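# Set the fallen green post upright inside the cyan circle

## Task

Raise the green post that is lying down so it stands on end, put it down with its entire base within the cyan circle, and let go; it only counts if the post stays standing there by itself once the robot has released it.

## Robot and tools

Robot: two Franka FR3 arms, left_arm and right_arm. Each has seven revolute joints and a Robotiq 2F-140 parallel gripper. The names are labels only. left_arm is mounted on the +y side at (+0.025, +0.392, 0) m and right_arm at (-0.029, -0.403, 0) m, both turned slightly about z.

Scene frame (metres): origin on the table top midway between the arms, +x out over the table, +y toward left_arm, +z up. Each result gives every gripper's end_effector_position and end_effector_quat_wxyz in this frame. That position is the point between the pads when they are closed. The fingers point along the gripper's +z and open and close along its y. Closed fingertips reach about 33 mm past this point, open ones about 9 mm. Closing pushes the tips roughly 24 mm further out, so leave that much clearance above the table. Printed positions can be off, more so at long reach.

execute_actions takes "actions", a list holding at most one item, and optionally "pictures" (true or false; images come by default).
- Empty list: moves nothing and just reports the state.
- Move: {"rows": [...], "steps": n}. n is 1 to 15 control steps of 1/30 s each, default 15. Each row is used for one step, and the last row repeats if there are fewer rows than steps.
- Wait: {"steps": n} with no rows, n up to 300. It returns once n steps have passed since the previous result. Time spent writing the reply counts toward these steps.

A row is one flat list of 20 numbers covering both arms, even if only one moves. Numbers 1-7 are left_arm's absolute joint targets in radians, in the order waist, shoulder, upper arm roll, elbow, forearm roll, wrist pitch, wrist roll. Numbers 8-10 are left_arm's gripper position, force_limit and speed. Numbers 11-20 are the same ten values for right_arm. Joint targets are angles to reach, not offsets, and use the same convention as the Joint positions line.

Stated joint ranges (rad): waist -2.744..2.744, shoulder -1.784..1.784, upper arm roll -2.901..2.901, elbow -3.042..-0.152, forearm roll -2.807..2.807, wrist pitch 0.544..4.517, wrist roll -3.016..3.016. A call is refused, and nothing is sent, if a target goes more than 0.018 rad beyond a range end and is also further out than that joint's angle in the last result. A real end may be up to 0.018 rad off the stated one. A target past the real end is clipped there, and the result then says "joint sent to its limit". That message may refer to an earlier action that is still running. Not seeing it does not prove the joint has more room.

Motion is rate-limited. On each step, each joint's target is kept within a set distance of its measured angle: 0.248 rad for the first four joints, 0.677 for forearm roll, 0.715 for wrist pitch, 1.54 for wrist roll. If the targets would put the gripper more than 70 mm from where it is now, all of them are pulled back toward the current angles. Distant targets therefore take several calls or waits. Between calls the arms keep heading for the last row sent. They stop chasing it once everything has nearly come to rest, or once any step is HELD.

Gripper numbers are each in [-1, 1] and absolute.
- position: +1 is fully open (140 mm). Around -0.8 the pads touch. -1 closes until something blocks the fingers.
- force_limit: on parts up to 40 mm wide, about 14 N at -1, 60 N at 0 and 107 N at +1.
- speed: the gap changes at about 30 mm/s at -1, 140 at 0 and 250 at +1.
To leave a gripper unchanged, repeat its previous three numbers, because a 0 is a real command. To grasp, send position -1 and wait for object_status 2.

object_status values: 0 moving; 1 blocked while opening; 2 blocked while closing, meaning holding; 3 reached the target or pads met (a thin item may still be held). Fingers that have stopped stay put until the position number changes by 0.01 or more, or until the object slips or is lost. In that case they continue toward the target and keep pressing. To squeeze harder while status is 2, raise force_limit and switch position between -1 and -0.98. position_measured is in counts, 3 fully open to 230 pads touching, and is not linear in mm.

Result lines:
- Joint positions and Joint velocities: one block per arm, in joint order (rad, rad/s).
- Joint torques: total drive output, nonzero even in free air.
- External joint torques: estimated push from outside, including friction, error and the held weight; "no reading" means no estimate.
- "joint command not followed": a clearance check altered or blocked joint targets on some steps. The rest of the row still ran.
- HELD: marks steps where your row was not fully sent.
- MOTOR HOT: warns that a motor is overheating. Holding loads heats motors. If it reaches the limit, that arm is braked until it cools (OVER-TEMPERATURE FAULT).

Faults: if a joint's contact torque reaches its load limit (85 N m for the first four joints, 11 N m for the last three), or an outside force on the arm, tool or held object reaches 85 N (held weight included), that arm halts for 10 s and drops the rest of the call. Avoid pressing hard on the table or the post, and keep the two arms from hitting or pushing each other, which can end the scene.

zoom_image: camera (cam_high, cam_low, cam_left_wrist or cam_right_wrist) and region [x0, y0, x1, y1] in pixels, origin top-left, at most 504x504. It gives a closer view of that camera's latest image. All images are 672x504. The wrist cameras sit on the gripper base and look forward; their pose is only approximate.

read_manual: optional section "licences". It returns licence text and does not move anything.

finished_scene: scene = the current scene's number. It ends the scene permanently and reports success. The post must stand on its own, fully inside the circle, with both grippers open and clear. Replying without any tool call ends everything.

Avoid the following:
- dropping the post
- knocking anything off the table
- slamming the post or pushing it hard
- leaving it leaning on a finger
Brief tugs on held items or nudges to loose objects can happen. Smooth, economical motion is preferred.

Each tool is called after "Request:" as name(argument=value, ...) on one line, values as JSON.

## Session

Request:
execute_actions(actions=[])

Scene clock: 0.00 s of 3900.00 s.
left_arm: end_effector_position=(+0.2497, +0.6249, +0.2154) position_measured=3 object_status=3 end_effector_quat_wxyz=(+0.553, +0.574, +0.374, +0.475) | right_arm: end_effector_position=(+0.5169, -0.3595, +0.3979) position_measured=3 object_status=3 end_effector_quat_wxyz=(+0.005, +0.936, -0.351, -0.020)
Joint positions: left_arm=[ 1.642  0.186  0.303 -2.692 -1.048  1.321 -0.074] | right_arm=[ 0.003  0.012 -0.002 -1.587  0.007  1.558 -0.779]
Joint velocities: left_arm=[-0.001  0.     0.     0.001  0.     0.    -0.001] | right_arm=[ 0.001  0.     0.     0.    -0.001  0.002  0.001]
Joint torques (N m, as the joint torque sensors report them, + toward a larger angle): no reading
External joint torques (N m, as the arm's controller estimates them; a push from outside toward a larger angle lowers the number): no reading

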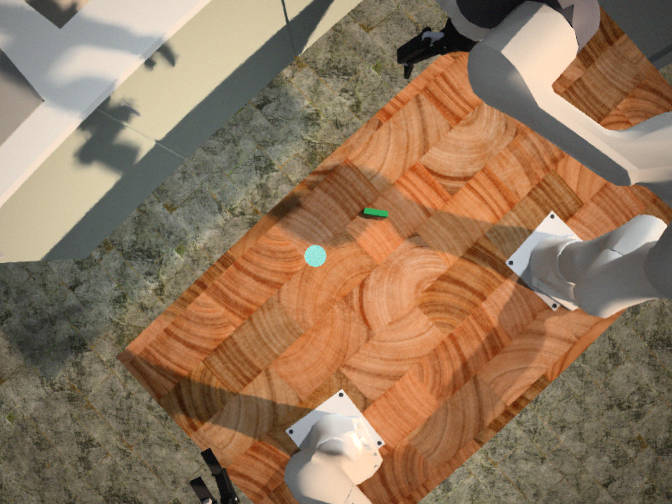

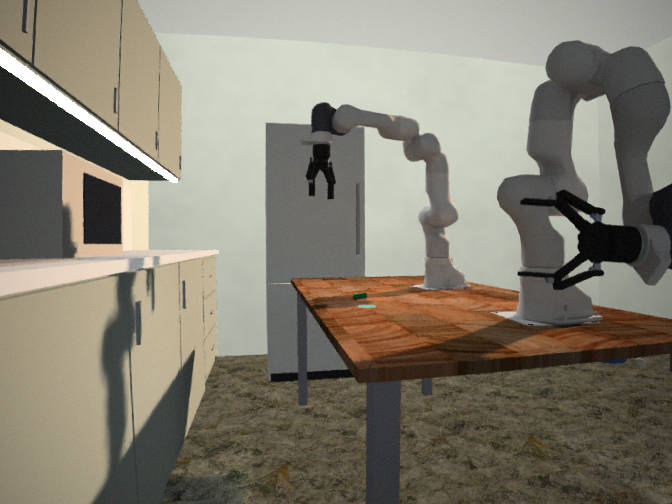

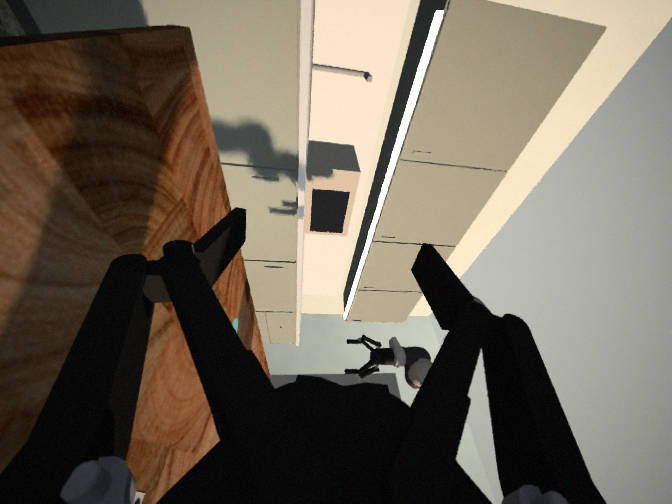

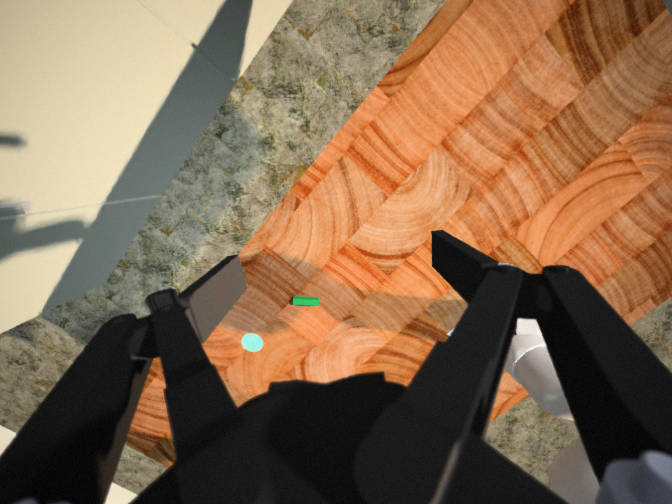

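Request:
execute_actions(actions=[{"rows":[[1.642,0.186,0.303,-2.692,-1.048,1.321,-0.074,1,0,0,0.481,0.814,0,-1.146,0,1.262,-1.571,0.2,0,0]]}], pictures=false)

Request:
execute_actions(actions=[{"steps":90}])

Scene clock: 42.63 s of 3900.00 s.
left_arm: end_effector_position=(+0.2497, +0.6249, +0.2154) position_measured=3 object_status=3 end_effector_quat_wxyz=(+0.553, +0.574, +0.374, +0.475) | right_arm: end_effector_position=(+0.4949, -0.1261, +0.2820) position_measured=103 object_status=0 end_effector_quat_wxyz=(+0.068, +0.985, +0.045, -0.149)
Joint positions: left_arm=[ 1.642  0.186  0.303 -2.692 -1.048  1.321 -0.074] | right_arm=[ 0.412  0.489 -0.001 -1.195  0.003  1.354 -1.178]
Joint velocities: left_arm=[ 0.001  0.    -0.     0.     0.    -0.    -0.   ] | right_arm=[ 0.435  1.081  0.054  0.255 -0.    -0.213 -0.608]
Joint torques (N m, as the joint torque sensors report them, + toward a larger angle): left_arm=[ -0.39 -23.78  -0.16  10.12  -0.31  -2.53  -0.12] | right_arm=[ -6.4  -44.07  -2.54  23.74   0.26   0.59  -0.37]
External joint torques (N m, as the arm's controller estimates them; a push from outside toward a larger angle lowers the number): left_arm=[-0.37 -0.53 -0.95  0.39  0.14 -0.05 -0.18] | right_arm=[ 0.37  2.48  1.59  2.86  0.   -0.19 -0.39]
Steps of this call (steps 1 to 90: nothing new was sent; then 39.13 s passed at rest; steps 91 to 105: all 15 steps of this action). Readings (joint positions | what the end effector reports):
91: left_arm=[1.642 0.186 0.303 -2.692 -1.048 1.321 -0.074] | right_arm=[0.024 0.031 -0.014 -1.554 0.005 1.534 -0.812] | left_arm position_measured=3 object_status=3 | right_arm position_measured=3 object_status=0
92: left_arm=[1.642 0.186 0.303 -2.692 -1.048 1.321 -0.074] | right_arm=[0.052 0.061 -0.018 -1.514 0.004 1.514 -0.848] | left_arm position_measured=3 object_status=3 | right_arm position_measured=9 object_status=0
94: left_arm=[1.642 0.186 0.303 -2.692 -1.048 1.321 -0.074] | right_arm=[0.116 0.126 -0.018 -1.442 0.003 1.477 -0.912] | left_arm position_measured=3 object_status=3 | right_arm position_measured=24 object_status=0
98: left_arm=[1.642 0.186 0.303 -2.692 -1.048 1.321 -0.074] | right_arm=[0.245 0.256 -0.013 -1.316 0.003 1.422 -1.019] | left_arm position_measured=3 object_status=3 | right_arm position_measured=54 object_status=0
105: the state above

Scene clock: 45.63 s of 3900.00 s.
left_arm: end_effector_position=(+0.2497, +0.6249, +0.2154) position_measured=3 object_status=3 end_effector_quat_wxyz=(+0.553, +0.574, +0.374, +0.475) | right_arm: end_effector_position=(+0.4260, -0.1194, +0.1192) position_measured=104 object_status=3 end_effector_quat_wxyz=(+0.093, +0.905, +0.254, -0.329)
Joint positions: left_arm=[ 1.642  0.186  0.303 -2.692 -1.048  1.321 -0.074] | right_arm=[ 0.481  0.814  0.002 -1.147  0.003  1.264 -1.563]
Joint velocities: left_arm=[-0.001 -0.     0.001  0.001 -0.     0.    -0.001] | right_arm=[ 0.001  0.001 -0.     0.    -0.    -0.001 -0.001]
Joint torques (N m, as the joint torque sensors report them, + toward a larger angle): left_arm=[ -1.1  -23.7   -0.16   9.72  -0.33  -2.51  -0.03] | right_arm=[ -0.67 -51.32  -0.54  24.33   0.03   0.27  -0.35]
External joint torques (N m, as the arm's controller estimates them; a push from outside toward a larger angle lowers the number): left_arm=[-1.11 -0.46 -0.98 -0.05  0.12 -0.03 -0.08] | right_arm=[-0.71  0.99 -1.32  2.29 -0.79 -0.1  -0.33]
Steps of this call (steps 1 to 60: the robot went on to your last target; steps 61 to 90: nothing new was sent). Readings (joint positions | what the end effector reports):
1: left_arm=[1.642 0.186 0.303 -2.692 -1.048 1.321 -0.074] | right_arm=[0.425 0.526 0.000 -1.186 0.003 1.347 -1.198] | left_arm position_measured=3 object_status=3 | right_arm position_measured=104 object_status=0
2: left_arm=[1.642 0.186 0.303 -2.692 -1.048 1.321 -0.074] | right_arm=[0.436 0.563 0.001 -1.179 0.003 1.340 -1.216] | left_arm position_measured=3 object_status=3 | right_arm position_measured=104 object_status=0
4: left_arm=[1.642 0.186 0.303 -2.692 -1.048 1.321 -0.074] | right_arm=[0.452 0.638 0.002 -1.169 0.003 1.328 -1.253] | left_arm position_measured=3 object_status=3 | right_arm position_measured=104 object_status=0
8: left_arm=[1.642 0.186 0.303 -2.692 -1.048 1.321 -0.074] | right_arm=[0.474 0.781 0.002 -1.157 0.003 1.297 -1.352] | left_arm position_measured=3 object_status=3 | right_arm position_measured=104 object_status=3
90: the state above
All arms were judged still, so your last target was given up. Only a new action makes them travel on or press farther. Fingers that are still opening or closing keep moving.

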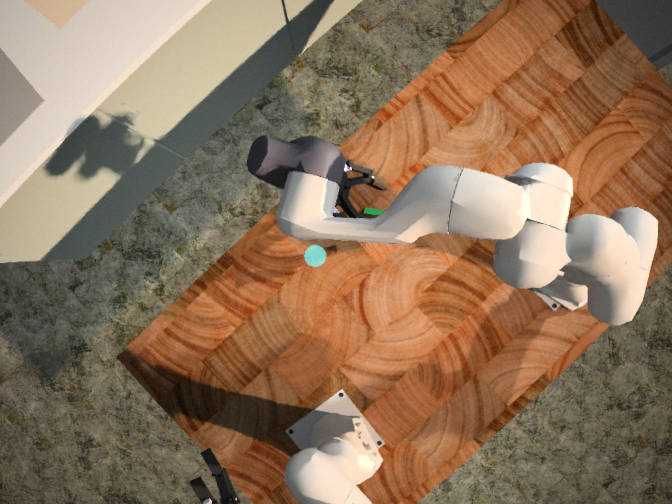

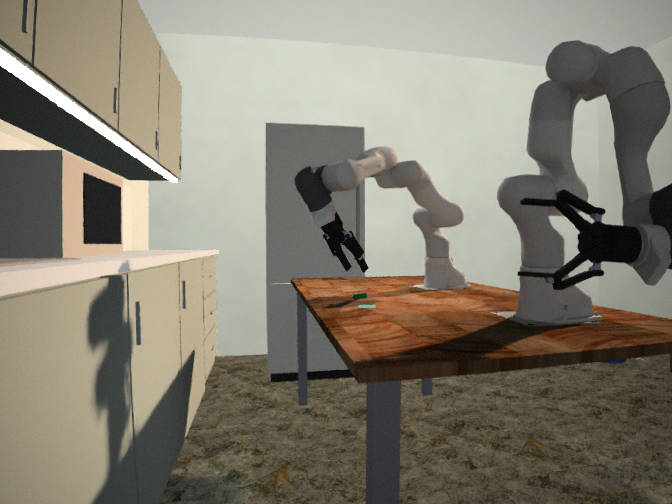

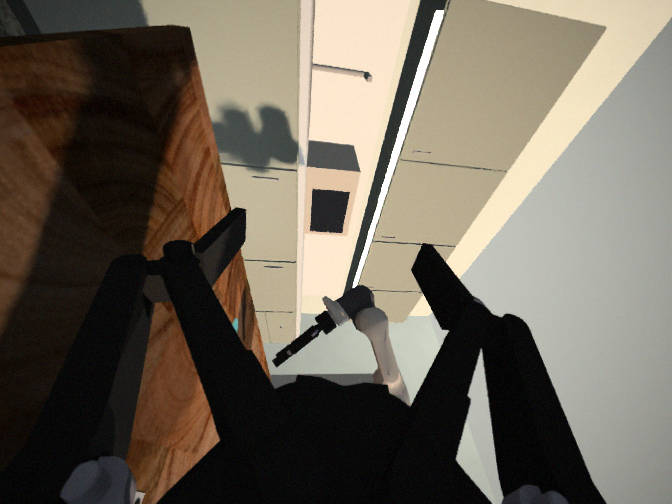

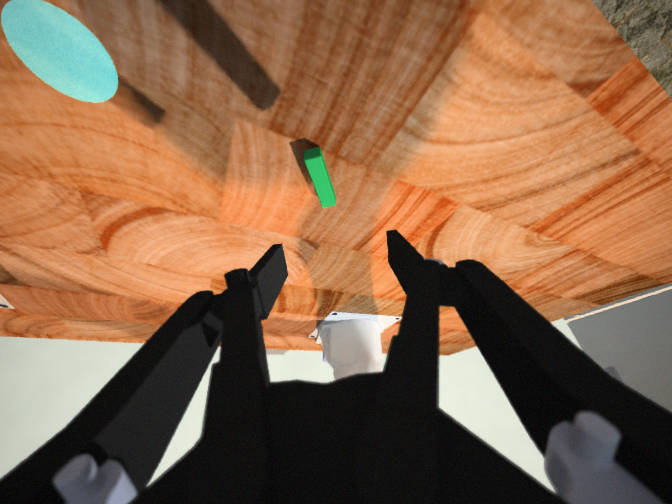

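Request:
execute_actions(actions=[{"rows":[[1.642,0.186,0.303,-2.692,-1.048,1.321,-0.074,1,0,0,0.49,0.878,0,-1.188,0,1.368,-1.6,0.2,0,0]]}])

Request:
zoom_image(camera="cam_low", region=[300,230,420,320])

Request:
zoom_image(camera="cam_high", region=[290,150,450,270])

Scene clock: 54.03 s of 3900.00 s.
left_arm: end_effector_position=(+0.2497, +0.6249, +0.2154) position_measured=3 object_status=3 end_effector_quat_wxyz=(+0.553, +0.574, +0.374, +0.475) | right_arm: end_effector_position=(+0.4206, -0.1184, +0.0600) position_measured=104 object_status=3 end_effector_quat_wxyz=(+0.092, +0.899, +0.267, -0.335)
Joint positions: left_arm=[ 1.642  0.186  0.303 -2.692 -1.048  1.321 -0.074] | right_arm=[ 0.488  0.881  0.001 -1.19   0.003  1.36  -1.587]
Joint velocities: left_arm=[-0.     0.     0.    -0.002  0.     0.    -0.001] | right_arm=[-0.001 -0.018 -0.     0.002  0.001  0.036 -0.02 ]
Joint torques (N m, as the joint torque sensors report them, + toward a larger angle): left_arm=[ -0.3  -23.22   0.42  10.03  -0.25  -2.59  -0.13] | right_arm=[  0.06 -53.01  -0.39  24.01   0.04   0.83  -0.28]
External joint torques (N m, as the arm's controller estimates them; a push from outside toward a larger angle lowers the number): left_arm=[-0.28 -0.03 -0.37  0.35  0.19 -0.1  -0.19] | right_arm=[ 0.1  -0.45 -1.16  2.62 -0.73  0.53 -0.26]
Steps of this call (steps 1 to 90: nothing new was sent; then 4.90 s passed at rest; steps 91 to 105: all 15 steps of this action). Readings (joint positions | what the end effector reports):
91: left_arm=[1.642 0.186 0.303 -2.692 -1.048 1.321 -0.074] | right_arm=[0.481 0.816 0.001 -1.152 0.003 1.279 -1.566] | left_arm position_measured=3 object_status=3 | right_arm position_measured=104 object_status=3
92: left_arm=[1.642 0.186 0.303 -2.692 -1.048 1.321 -0.074] | right_arm=[0.483 0.826 0.001 -1.158 0.003 1.296 -1.569] | left_arm position_measured=3 object_status=3 | right_arm position_measured=104 object_status=3
94: left_arm=[1.642 0.186 0.303 -2.692 -1.048 1.321 -0.074] | right_arm=[0.486 0.852 0.001 -1.173 0.003 1.319 -1.573] | left_arm position_measured=3 object_status=3 | right_arm position_measured=104 object_status=3
98: left_arm=[1.642 0.186 0.303 -2.692 -1.048 1.321 -0.074] | right_arm=[0.488 0.884 0.001 -1.189 0.003 1.344 -1.580] | left_arm position_measured=3 object_status=3 | right_arm position_measured=104 object_status=3
105: the state above

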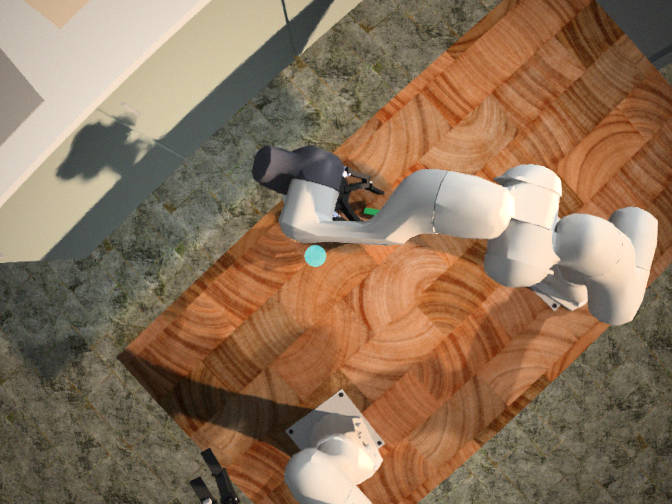

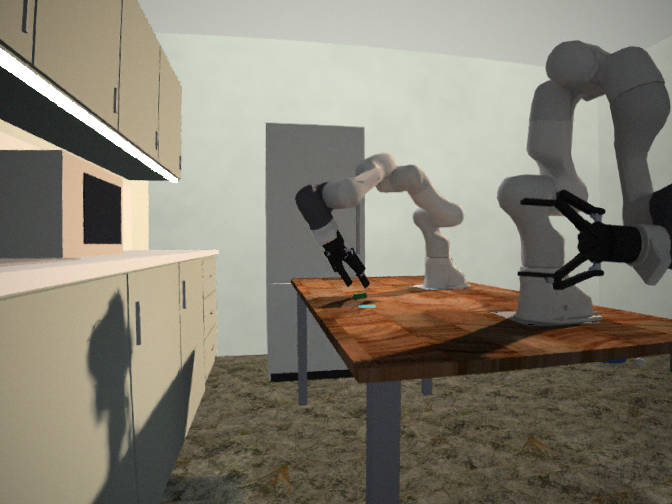

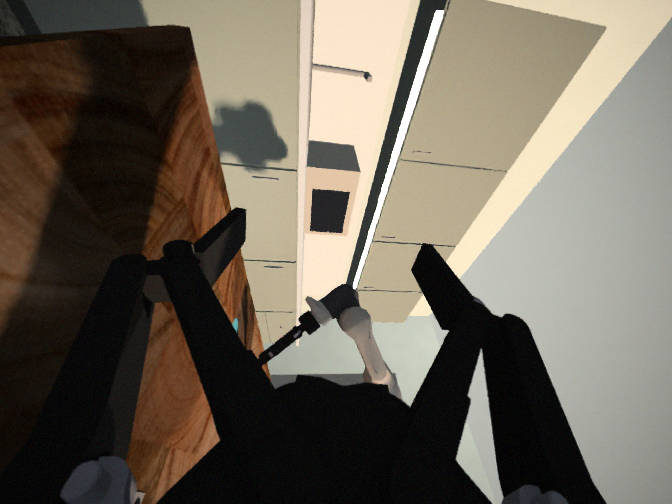

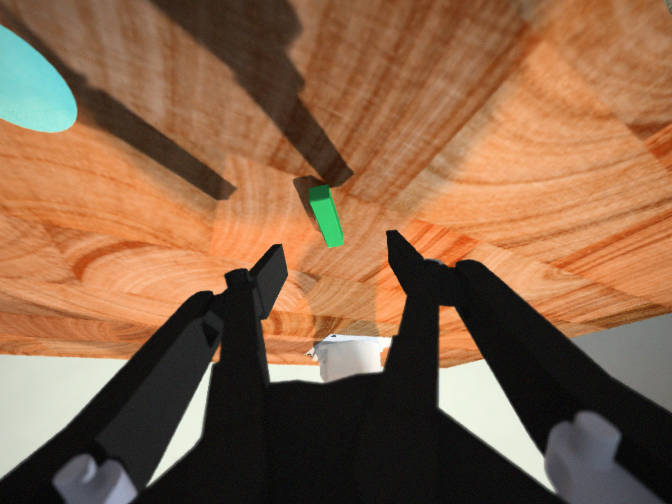

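Region (300, 230, 420, 320) of cam_low's 672x504 image, scaled by 4.200, with more detail than that image has; it fills the top 378 rows of this view, and the rest is white.

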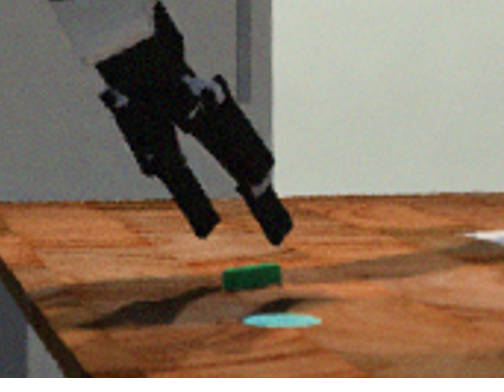

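Region (290, 150, 450, 270) of cam_high's 672x504 image, scaled by 3.150, with more detail than that image has; it fills the top 378 rows of this view, and the rest is white.

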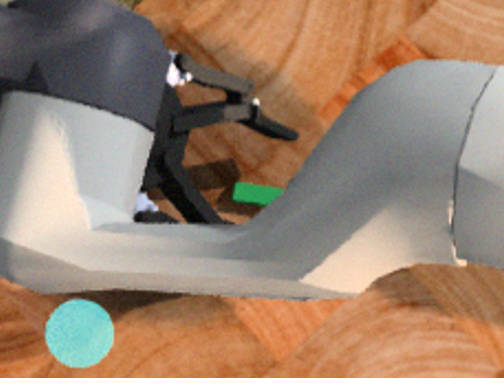

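Request:
execute_actions(actions=[{"rows":[[1.642,0.186,0.303,-2.692,-1.048,1.321,-0.074,1,0,0,0.49,0.89,0,-1.19,0,1.39,-1.58,-0.1,0,0],[1.642,0.186,0.303,-2.692,-1.048,1.321,-0.074,1,0,0,0.49,0.9,0,-1.191,0,1.41,-1.58,-0.1,0,0],[1.642,0.186,0.303,-2.692,-1.048,1.321,-0.074,1,0,0,0.49,0.905,0,-1.192,0,1.416,-1.58,-0.1,0,0],[1.642,0.186,0.303,-2.692,-1.048,1.321,-0.074,1,0,0,0.49,0.91,0,-1.193,0,1.416,-1.58,-0.1,0,0],[1.642,0.186,0.303,-2.692,-1.048,1.321,-0.074,1,0,0,0.49,0.92,0,-1.193,0,1.416,-1.58,-0.1,0,0]]}])

Request:
zoom_image(camera="cam_low", region=[320,260,400,320])

Scene clock: 69.30 s of 3900.00 s.
left_arm: end_effector_position=(+0.2497, +0.6249, +0.2154) position_measured=3 object_status=3 end_effector_quat_wxyz=(+0.553, +0.574, +0.374, +0.475) | right_arm: end_effector_position=(+0.4226, -0.1171, +0.0308) position_measured=141 object_status=3 end_effector_quat_wxyz=(+0.091, +0.900, +0.268, -0.332)
Joint positions: left_arm=[ 1.642  0.186  0.303 -2.692 -1.048  1.321 -0.074] | right_arm=[ 0.488  0.921  0.001 -1.193  0.002  1.411 -1.588]
Joint velocities: left_arm=[ 0.001  0.     0.001 -0.001  0.001  0.    -0.001] | right_arm=[ 0.001 -0.001  0.    -0.     0.001  0.019  0.004]
Joint torques (N m, as the joint torque sensors report them, + toward a larger angle): left_arm=[ -0.44 -23.5    0.79   9.72  -0.24  -2.58  -0.1 ] | right_arm=[  0.21 -53.55   0.01  22.39   0.04   0.86   0.23]
External joint torques (N m, as the arm's controller estimates them; a push from outside toward a larger angle lowers the number): left_arm=[-0.52 -0.3  -0.1   0.04  0.2  -0.1  -0.15] | right_arm=[ 0.1   0.11 -0.88  0.89 -0.74  0.52  0.25]
Steps of this call (steps 1 to 15: the robot went on to your last target; steps 16 to 90: nothing new was sent; then 11.77 s passed at rest; steps 91 to 105: all 15 steps of this action). Readings (joint positions | what the end effector reports):
91: left_arm=[1.642 0.186 0.303 -2.692 -1.048 1.321 -0.074] | right_arm=[0.488 0.881 0.001 -1.190 0.003 1.369 -1.592] | left_arm position_measured=3 object_status=3 | right_arm position_measured=104 object_status=0
92: left_arm=[1.642 0.186 0.303 -2.692 -1.048 1.321 -0.074] | right_arm=[0.488 0.883 0.001 -1.190 0.003 1.375 -1.592] | left_arm position_measured=3 object_status=3 | right_arm position_measured=110 object_status=0
94: left_arm=[1.642 0.186 0.303 -2.692 -1.048 1.321 -0.074] | right_arm=[0.488 0.891 0.001 -1.190 0.003 1.388 -1.591] | left_arm position_measured=3 object_status=3 | right_arm position_measured=125 object_status=0
98: left_arm=[1.642 0.186 0.303 -2.692 -1.048 1.321 -0.074] | right_arm=[0.488 0.914 0.001 -1.191 0.002 1.402 -1.590] | left_arm position_measured=3 object_status=3 | right_arm position_measured=141 object_status=0
105: the state above

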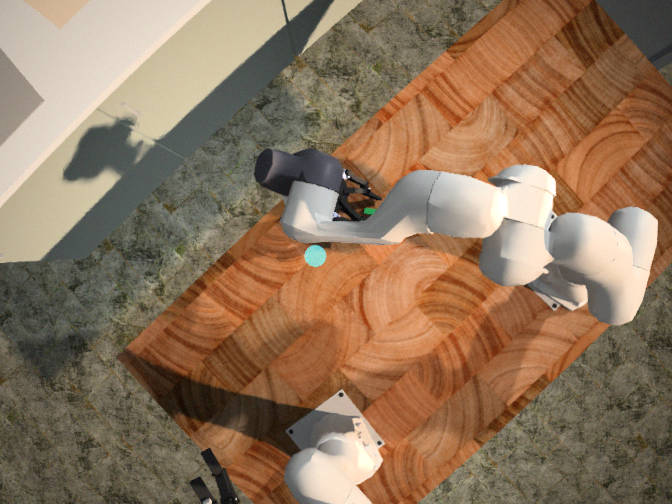

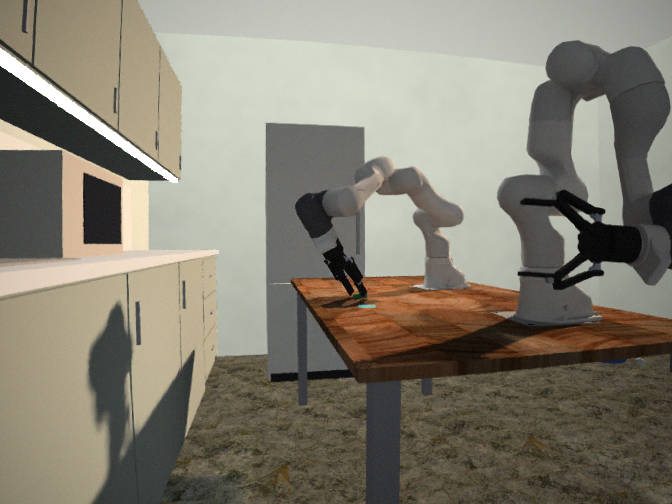

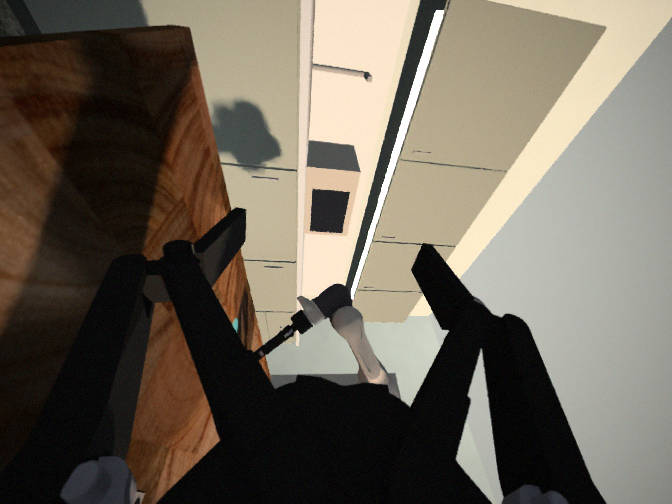

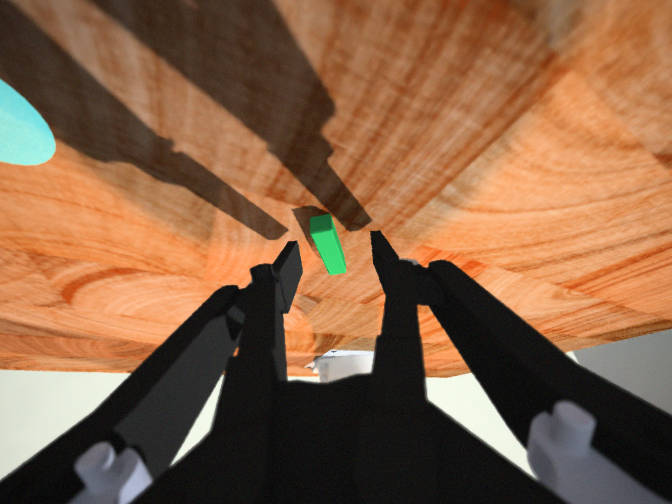

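Region (320, 260, 400, 320) of cam_low's 672x504 image, scaled by 6.300, with more detail than that image has; it fills the top 378 rows of this view, and the rest is white.

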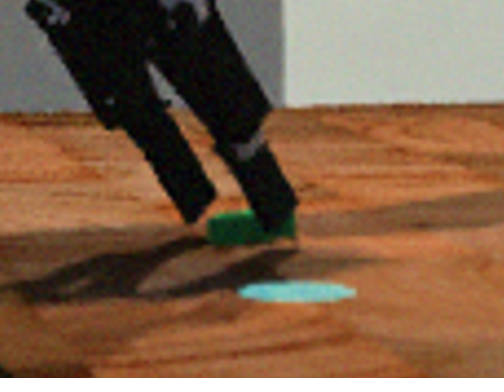

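Request:
execute_actions(actions=[{"rows":[[1.642,0.186,0.303,-2.692,-1.048,1.321,-0.074,1,0,0,0.5,0.927,0,-1.193,0,1.423,-1.571,-1,0.3,-0.8]]}], pictures=false)

Request:
execute_actions(actions=[{"steps":20}])

Scene clock: 82.67 s of 3900.00 s.
left_arm: end_effector_position=(+0.2497, +0.6249, +0.2154) position_measured=3 object_status=3 end_effector_quat_wxyz=(+0.553, +0.574, +0.374, +0.475) | right_arm: end_effector_position=(+0.4215, -0.1120, +0.0276) position_measured=180 object_status=0 end_effector_quat_wxyz=(+0.093, +0.901, +0.269, -0.328)
Joint positions: left_arm=[ 1.642  0.186  0.303 -2.692 -1.048  1.321 -0.074] | right_arm=[ 0.498  0.924  0.    -1.193  0.002  1.42  -1.58 ]
Joint velocities: left_arm=[ 0.    -0.001 -0.     0.001 -0.002  0.001  0.   ] | right_arm=[ 0.     0.001 -0.     0.002  0.001  0.003  0.006]
Joint torques (N m, as the joint torque sensors report them, + toward a larger angle): left_arm=[ -0.53 -23.41   0.08  10.22  -0.26  -2.47  -0.04] | right_arm=[ -0.01 -51.28   0.42  22.85   0.09   0.92   0.38]
External joint torques (N m, as the arm's controller estimates them; a push from outside toward a larger angle lowers the number): left_arm=[-0.52 -0.14 -0.71  0.49  0.19  0.02 -0.1 ] | right_arm=[-0.11  2.46 -0.45  1.32 -0.67  0.54  0.4 ]
Steps of this call (steps 1 to 15: the robot went on to your last target; steps 16 to 90: nothing new was sent; then 9.87 s passed at rest; steps 91 to 105: all 15 steps of this action). Readings (joint positions | what the end effector reports):
91: left_arm=[1.642 0.186 0.303 -2.692 -1.048 1.321 -0.074] | right_arm=[0.489 0.921 0.001 -1.193 0.002 1.415 -1.587] | left_arm position_measured=3 object_status=3 | right_arm position_measured=141 object_status=0
92: left_arm=[1.642 0.186 0.303 -2.692 -1.048 1.321 -0.074] | right_arm=[0.491 0.922 0.000 -1.193 0.002 1.416 -1.586] | left_arm position_measured=3 object_status=3 | right_arm position_measured=144 object_status=0
94: left_arm=[1.642 0.186 0.303 -2.692 -1.048 1.321 -0.074] | right_arm=[0.495 0.923 0.000 -1.193 0.002 1.418 -1.584] | left_arm position_measured=3 object_status=3 | right_arm position_measured=149 object_status=0
98: left_arm=[1.642 0.186 0.303 -2.692 -1.048 1.321 -0.074] | right_arm=[0.498 0.924 0.000 -1.193 0.002 1.419 -1.582] | left_arm position_measured=3 object_status=3 | right_arm position_measured=161 object_status=0
105: the state above

Scene clock: 83.33 s of 3900.00 s.
left_arm: end_effector_position=(+0.2497, +0.6249, +0.2154) position_measured=3 object_status=3 end_effector_quat_wxyz=(+0.553, +0.574, +0.374, +0.475) | right_arm: end_effector_position=(+0.4216, -0.1118, +0.0277) position_measured=211 object_status=2 end_effector_quat_wxyz=(+0.094, +0.901, +0.269, -0.328)
Joint positions: left_arm=[ 1.642  0.186  0.303 -2.692 -1.048  1.321 -0.074] | right_arm=[ 0.499  0.924  0.    -1.193  0.002  1.421 -1.579]
Joint velocities: left_arm=[ 0.001  0.001 -0.    -0.001 -0.001 -0.002 -0.   ] | right_arm=[-0.    -0.    -0.    -0.     0.    -0.001  0.001]
Joint torques (N m, as the joint torque sensors report them, + toward a larger angle): left_arm=[ -0.4  -24.19   0.44  10.19  -0.28  -2.58  -0.14] | right_arm=[ -0.3  -51.4    0.51  22.41   0.08   0.92   0.37]
External joint torques (N m, as the arm's controller estimates them; a push from outside toward a larger angle lowers the number): left_arm=[-0.37 -1.01 -0.34  0.53  0.16 -0.1  -0.19] | right_arm=[-0.2   2.22 -0.23  0.95 -0.66  0.56  0.39]
Steps of this call (steps 1 to 15: the robot went on to your last target; steps 16 to 20: nothing new was sent). Readings (joint positions | what the end effector reports):
1: left_arm=[1.642 0.186 0.303 -2.692 -1.048 1.321 -0.074] | right_arm=[0.498 0.924 0.000 -1.193 0.002 1.420 -1.580] | left_arm position_measured=3 object_status=3 | right_arm position_measured=183 object_status=0
2: left_arm=[1.642 0.186 0.303 -2.692 -1.048 1.321 -0.074] | right_arm=[0.498 0.924 0.000 -1.193 0.002 1.421 -1.580] | left_arm position_measured=3 object_status=3 | right_arm position_measured=186 object_status=0
4: left_arm=[1.642 0.186 0.303 -2.692 -1.048 1.321 -0.074] | right_arm=[0.498 0.924 0.000 -1.193 0.002 1.421 -1.580] | left_arm position_measured=3 object_status=3 | right_arm position_measured=192 object_status=0
8: left_arm=[1.642 0.186 0.303 -2.692 -1.048 1.321 -0.074] | right_arm=[0.498 0.924 0.000 -1.193 0.002 1.421 -1.579] | left_arm position_measured=3 object_status=3 | right_arm position_measured=203 object_status=0
20: the state above
All arms were judged still, so your last target was given up. Only a new action makes them travel on or press farther. Fingers that are still opening or closing keep moving.

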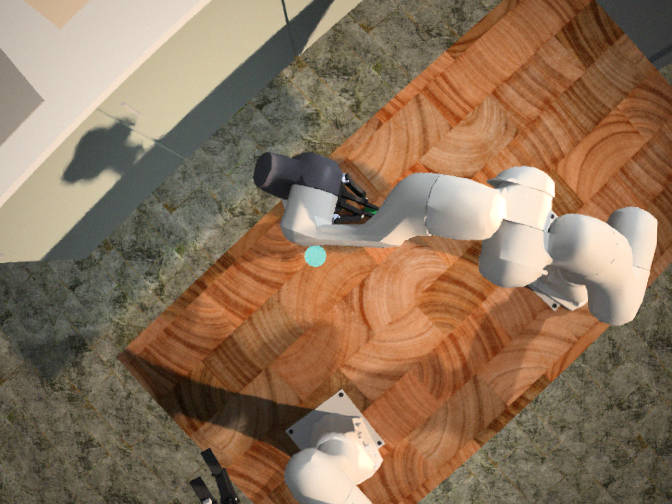

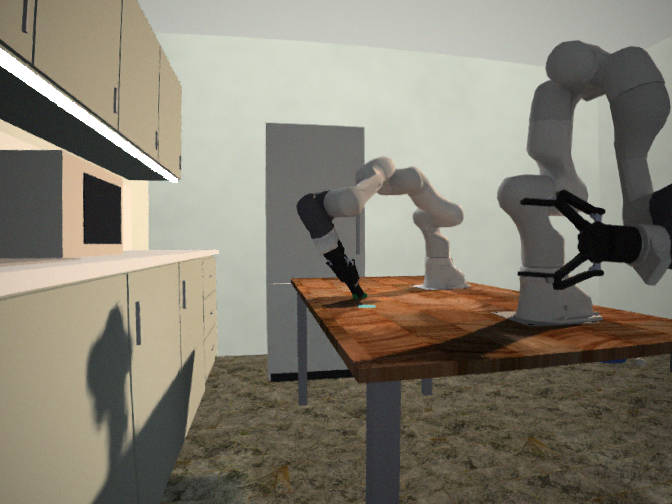

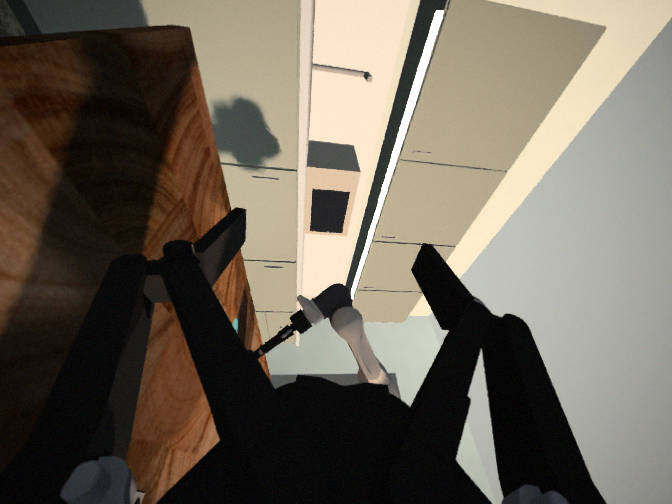

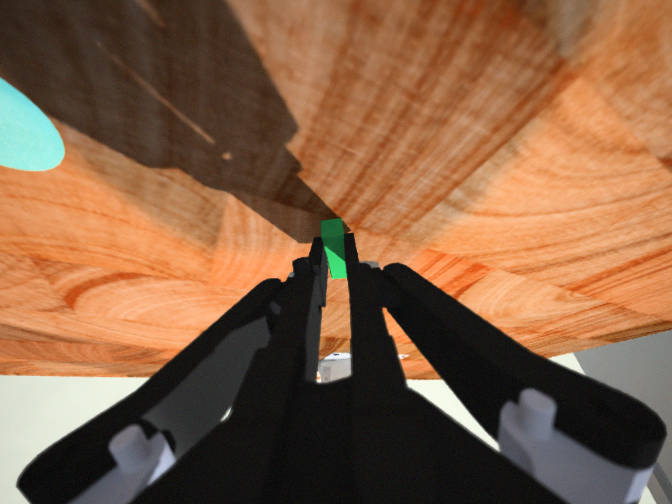

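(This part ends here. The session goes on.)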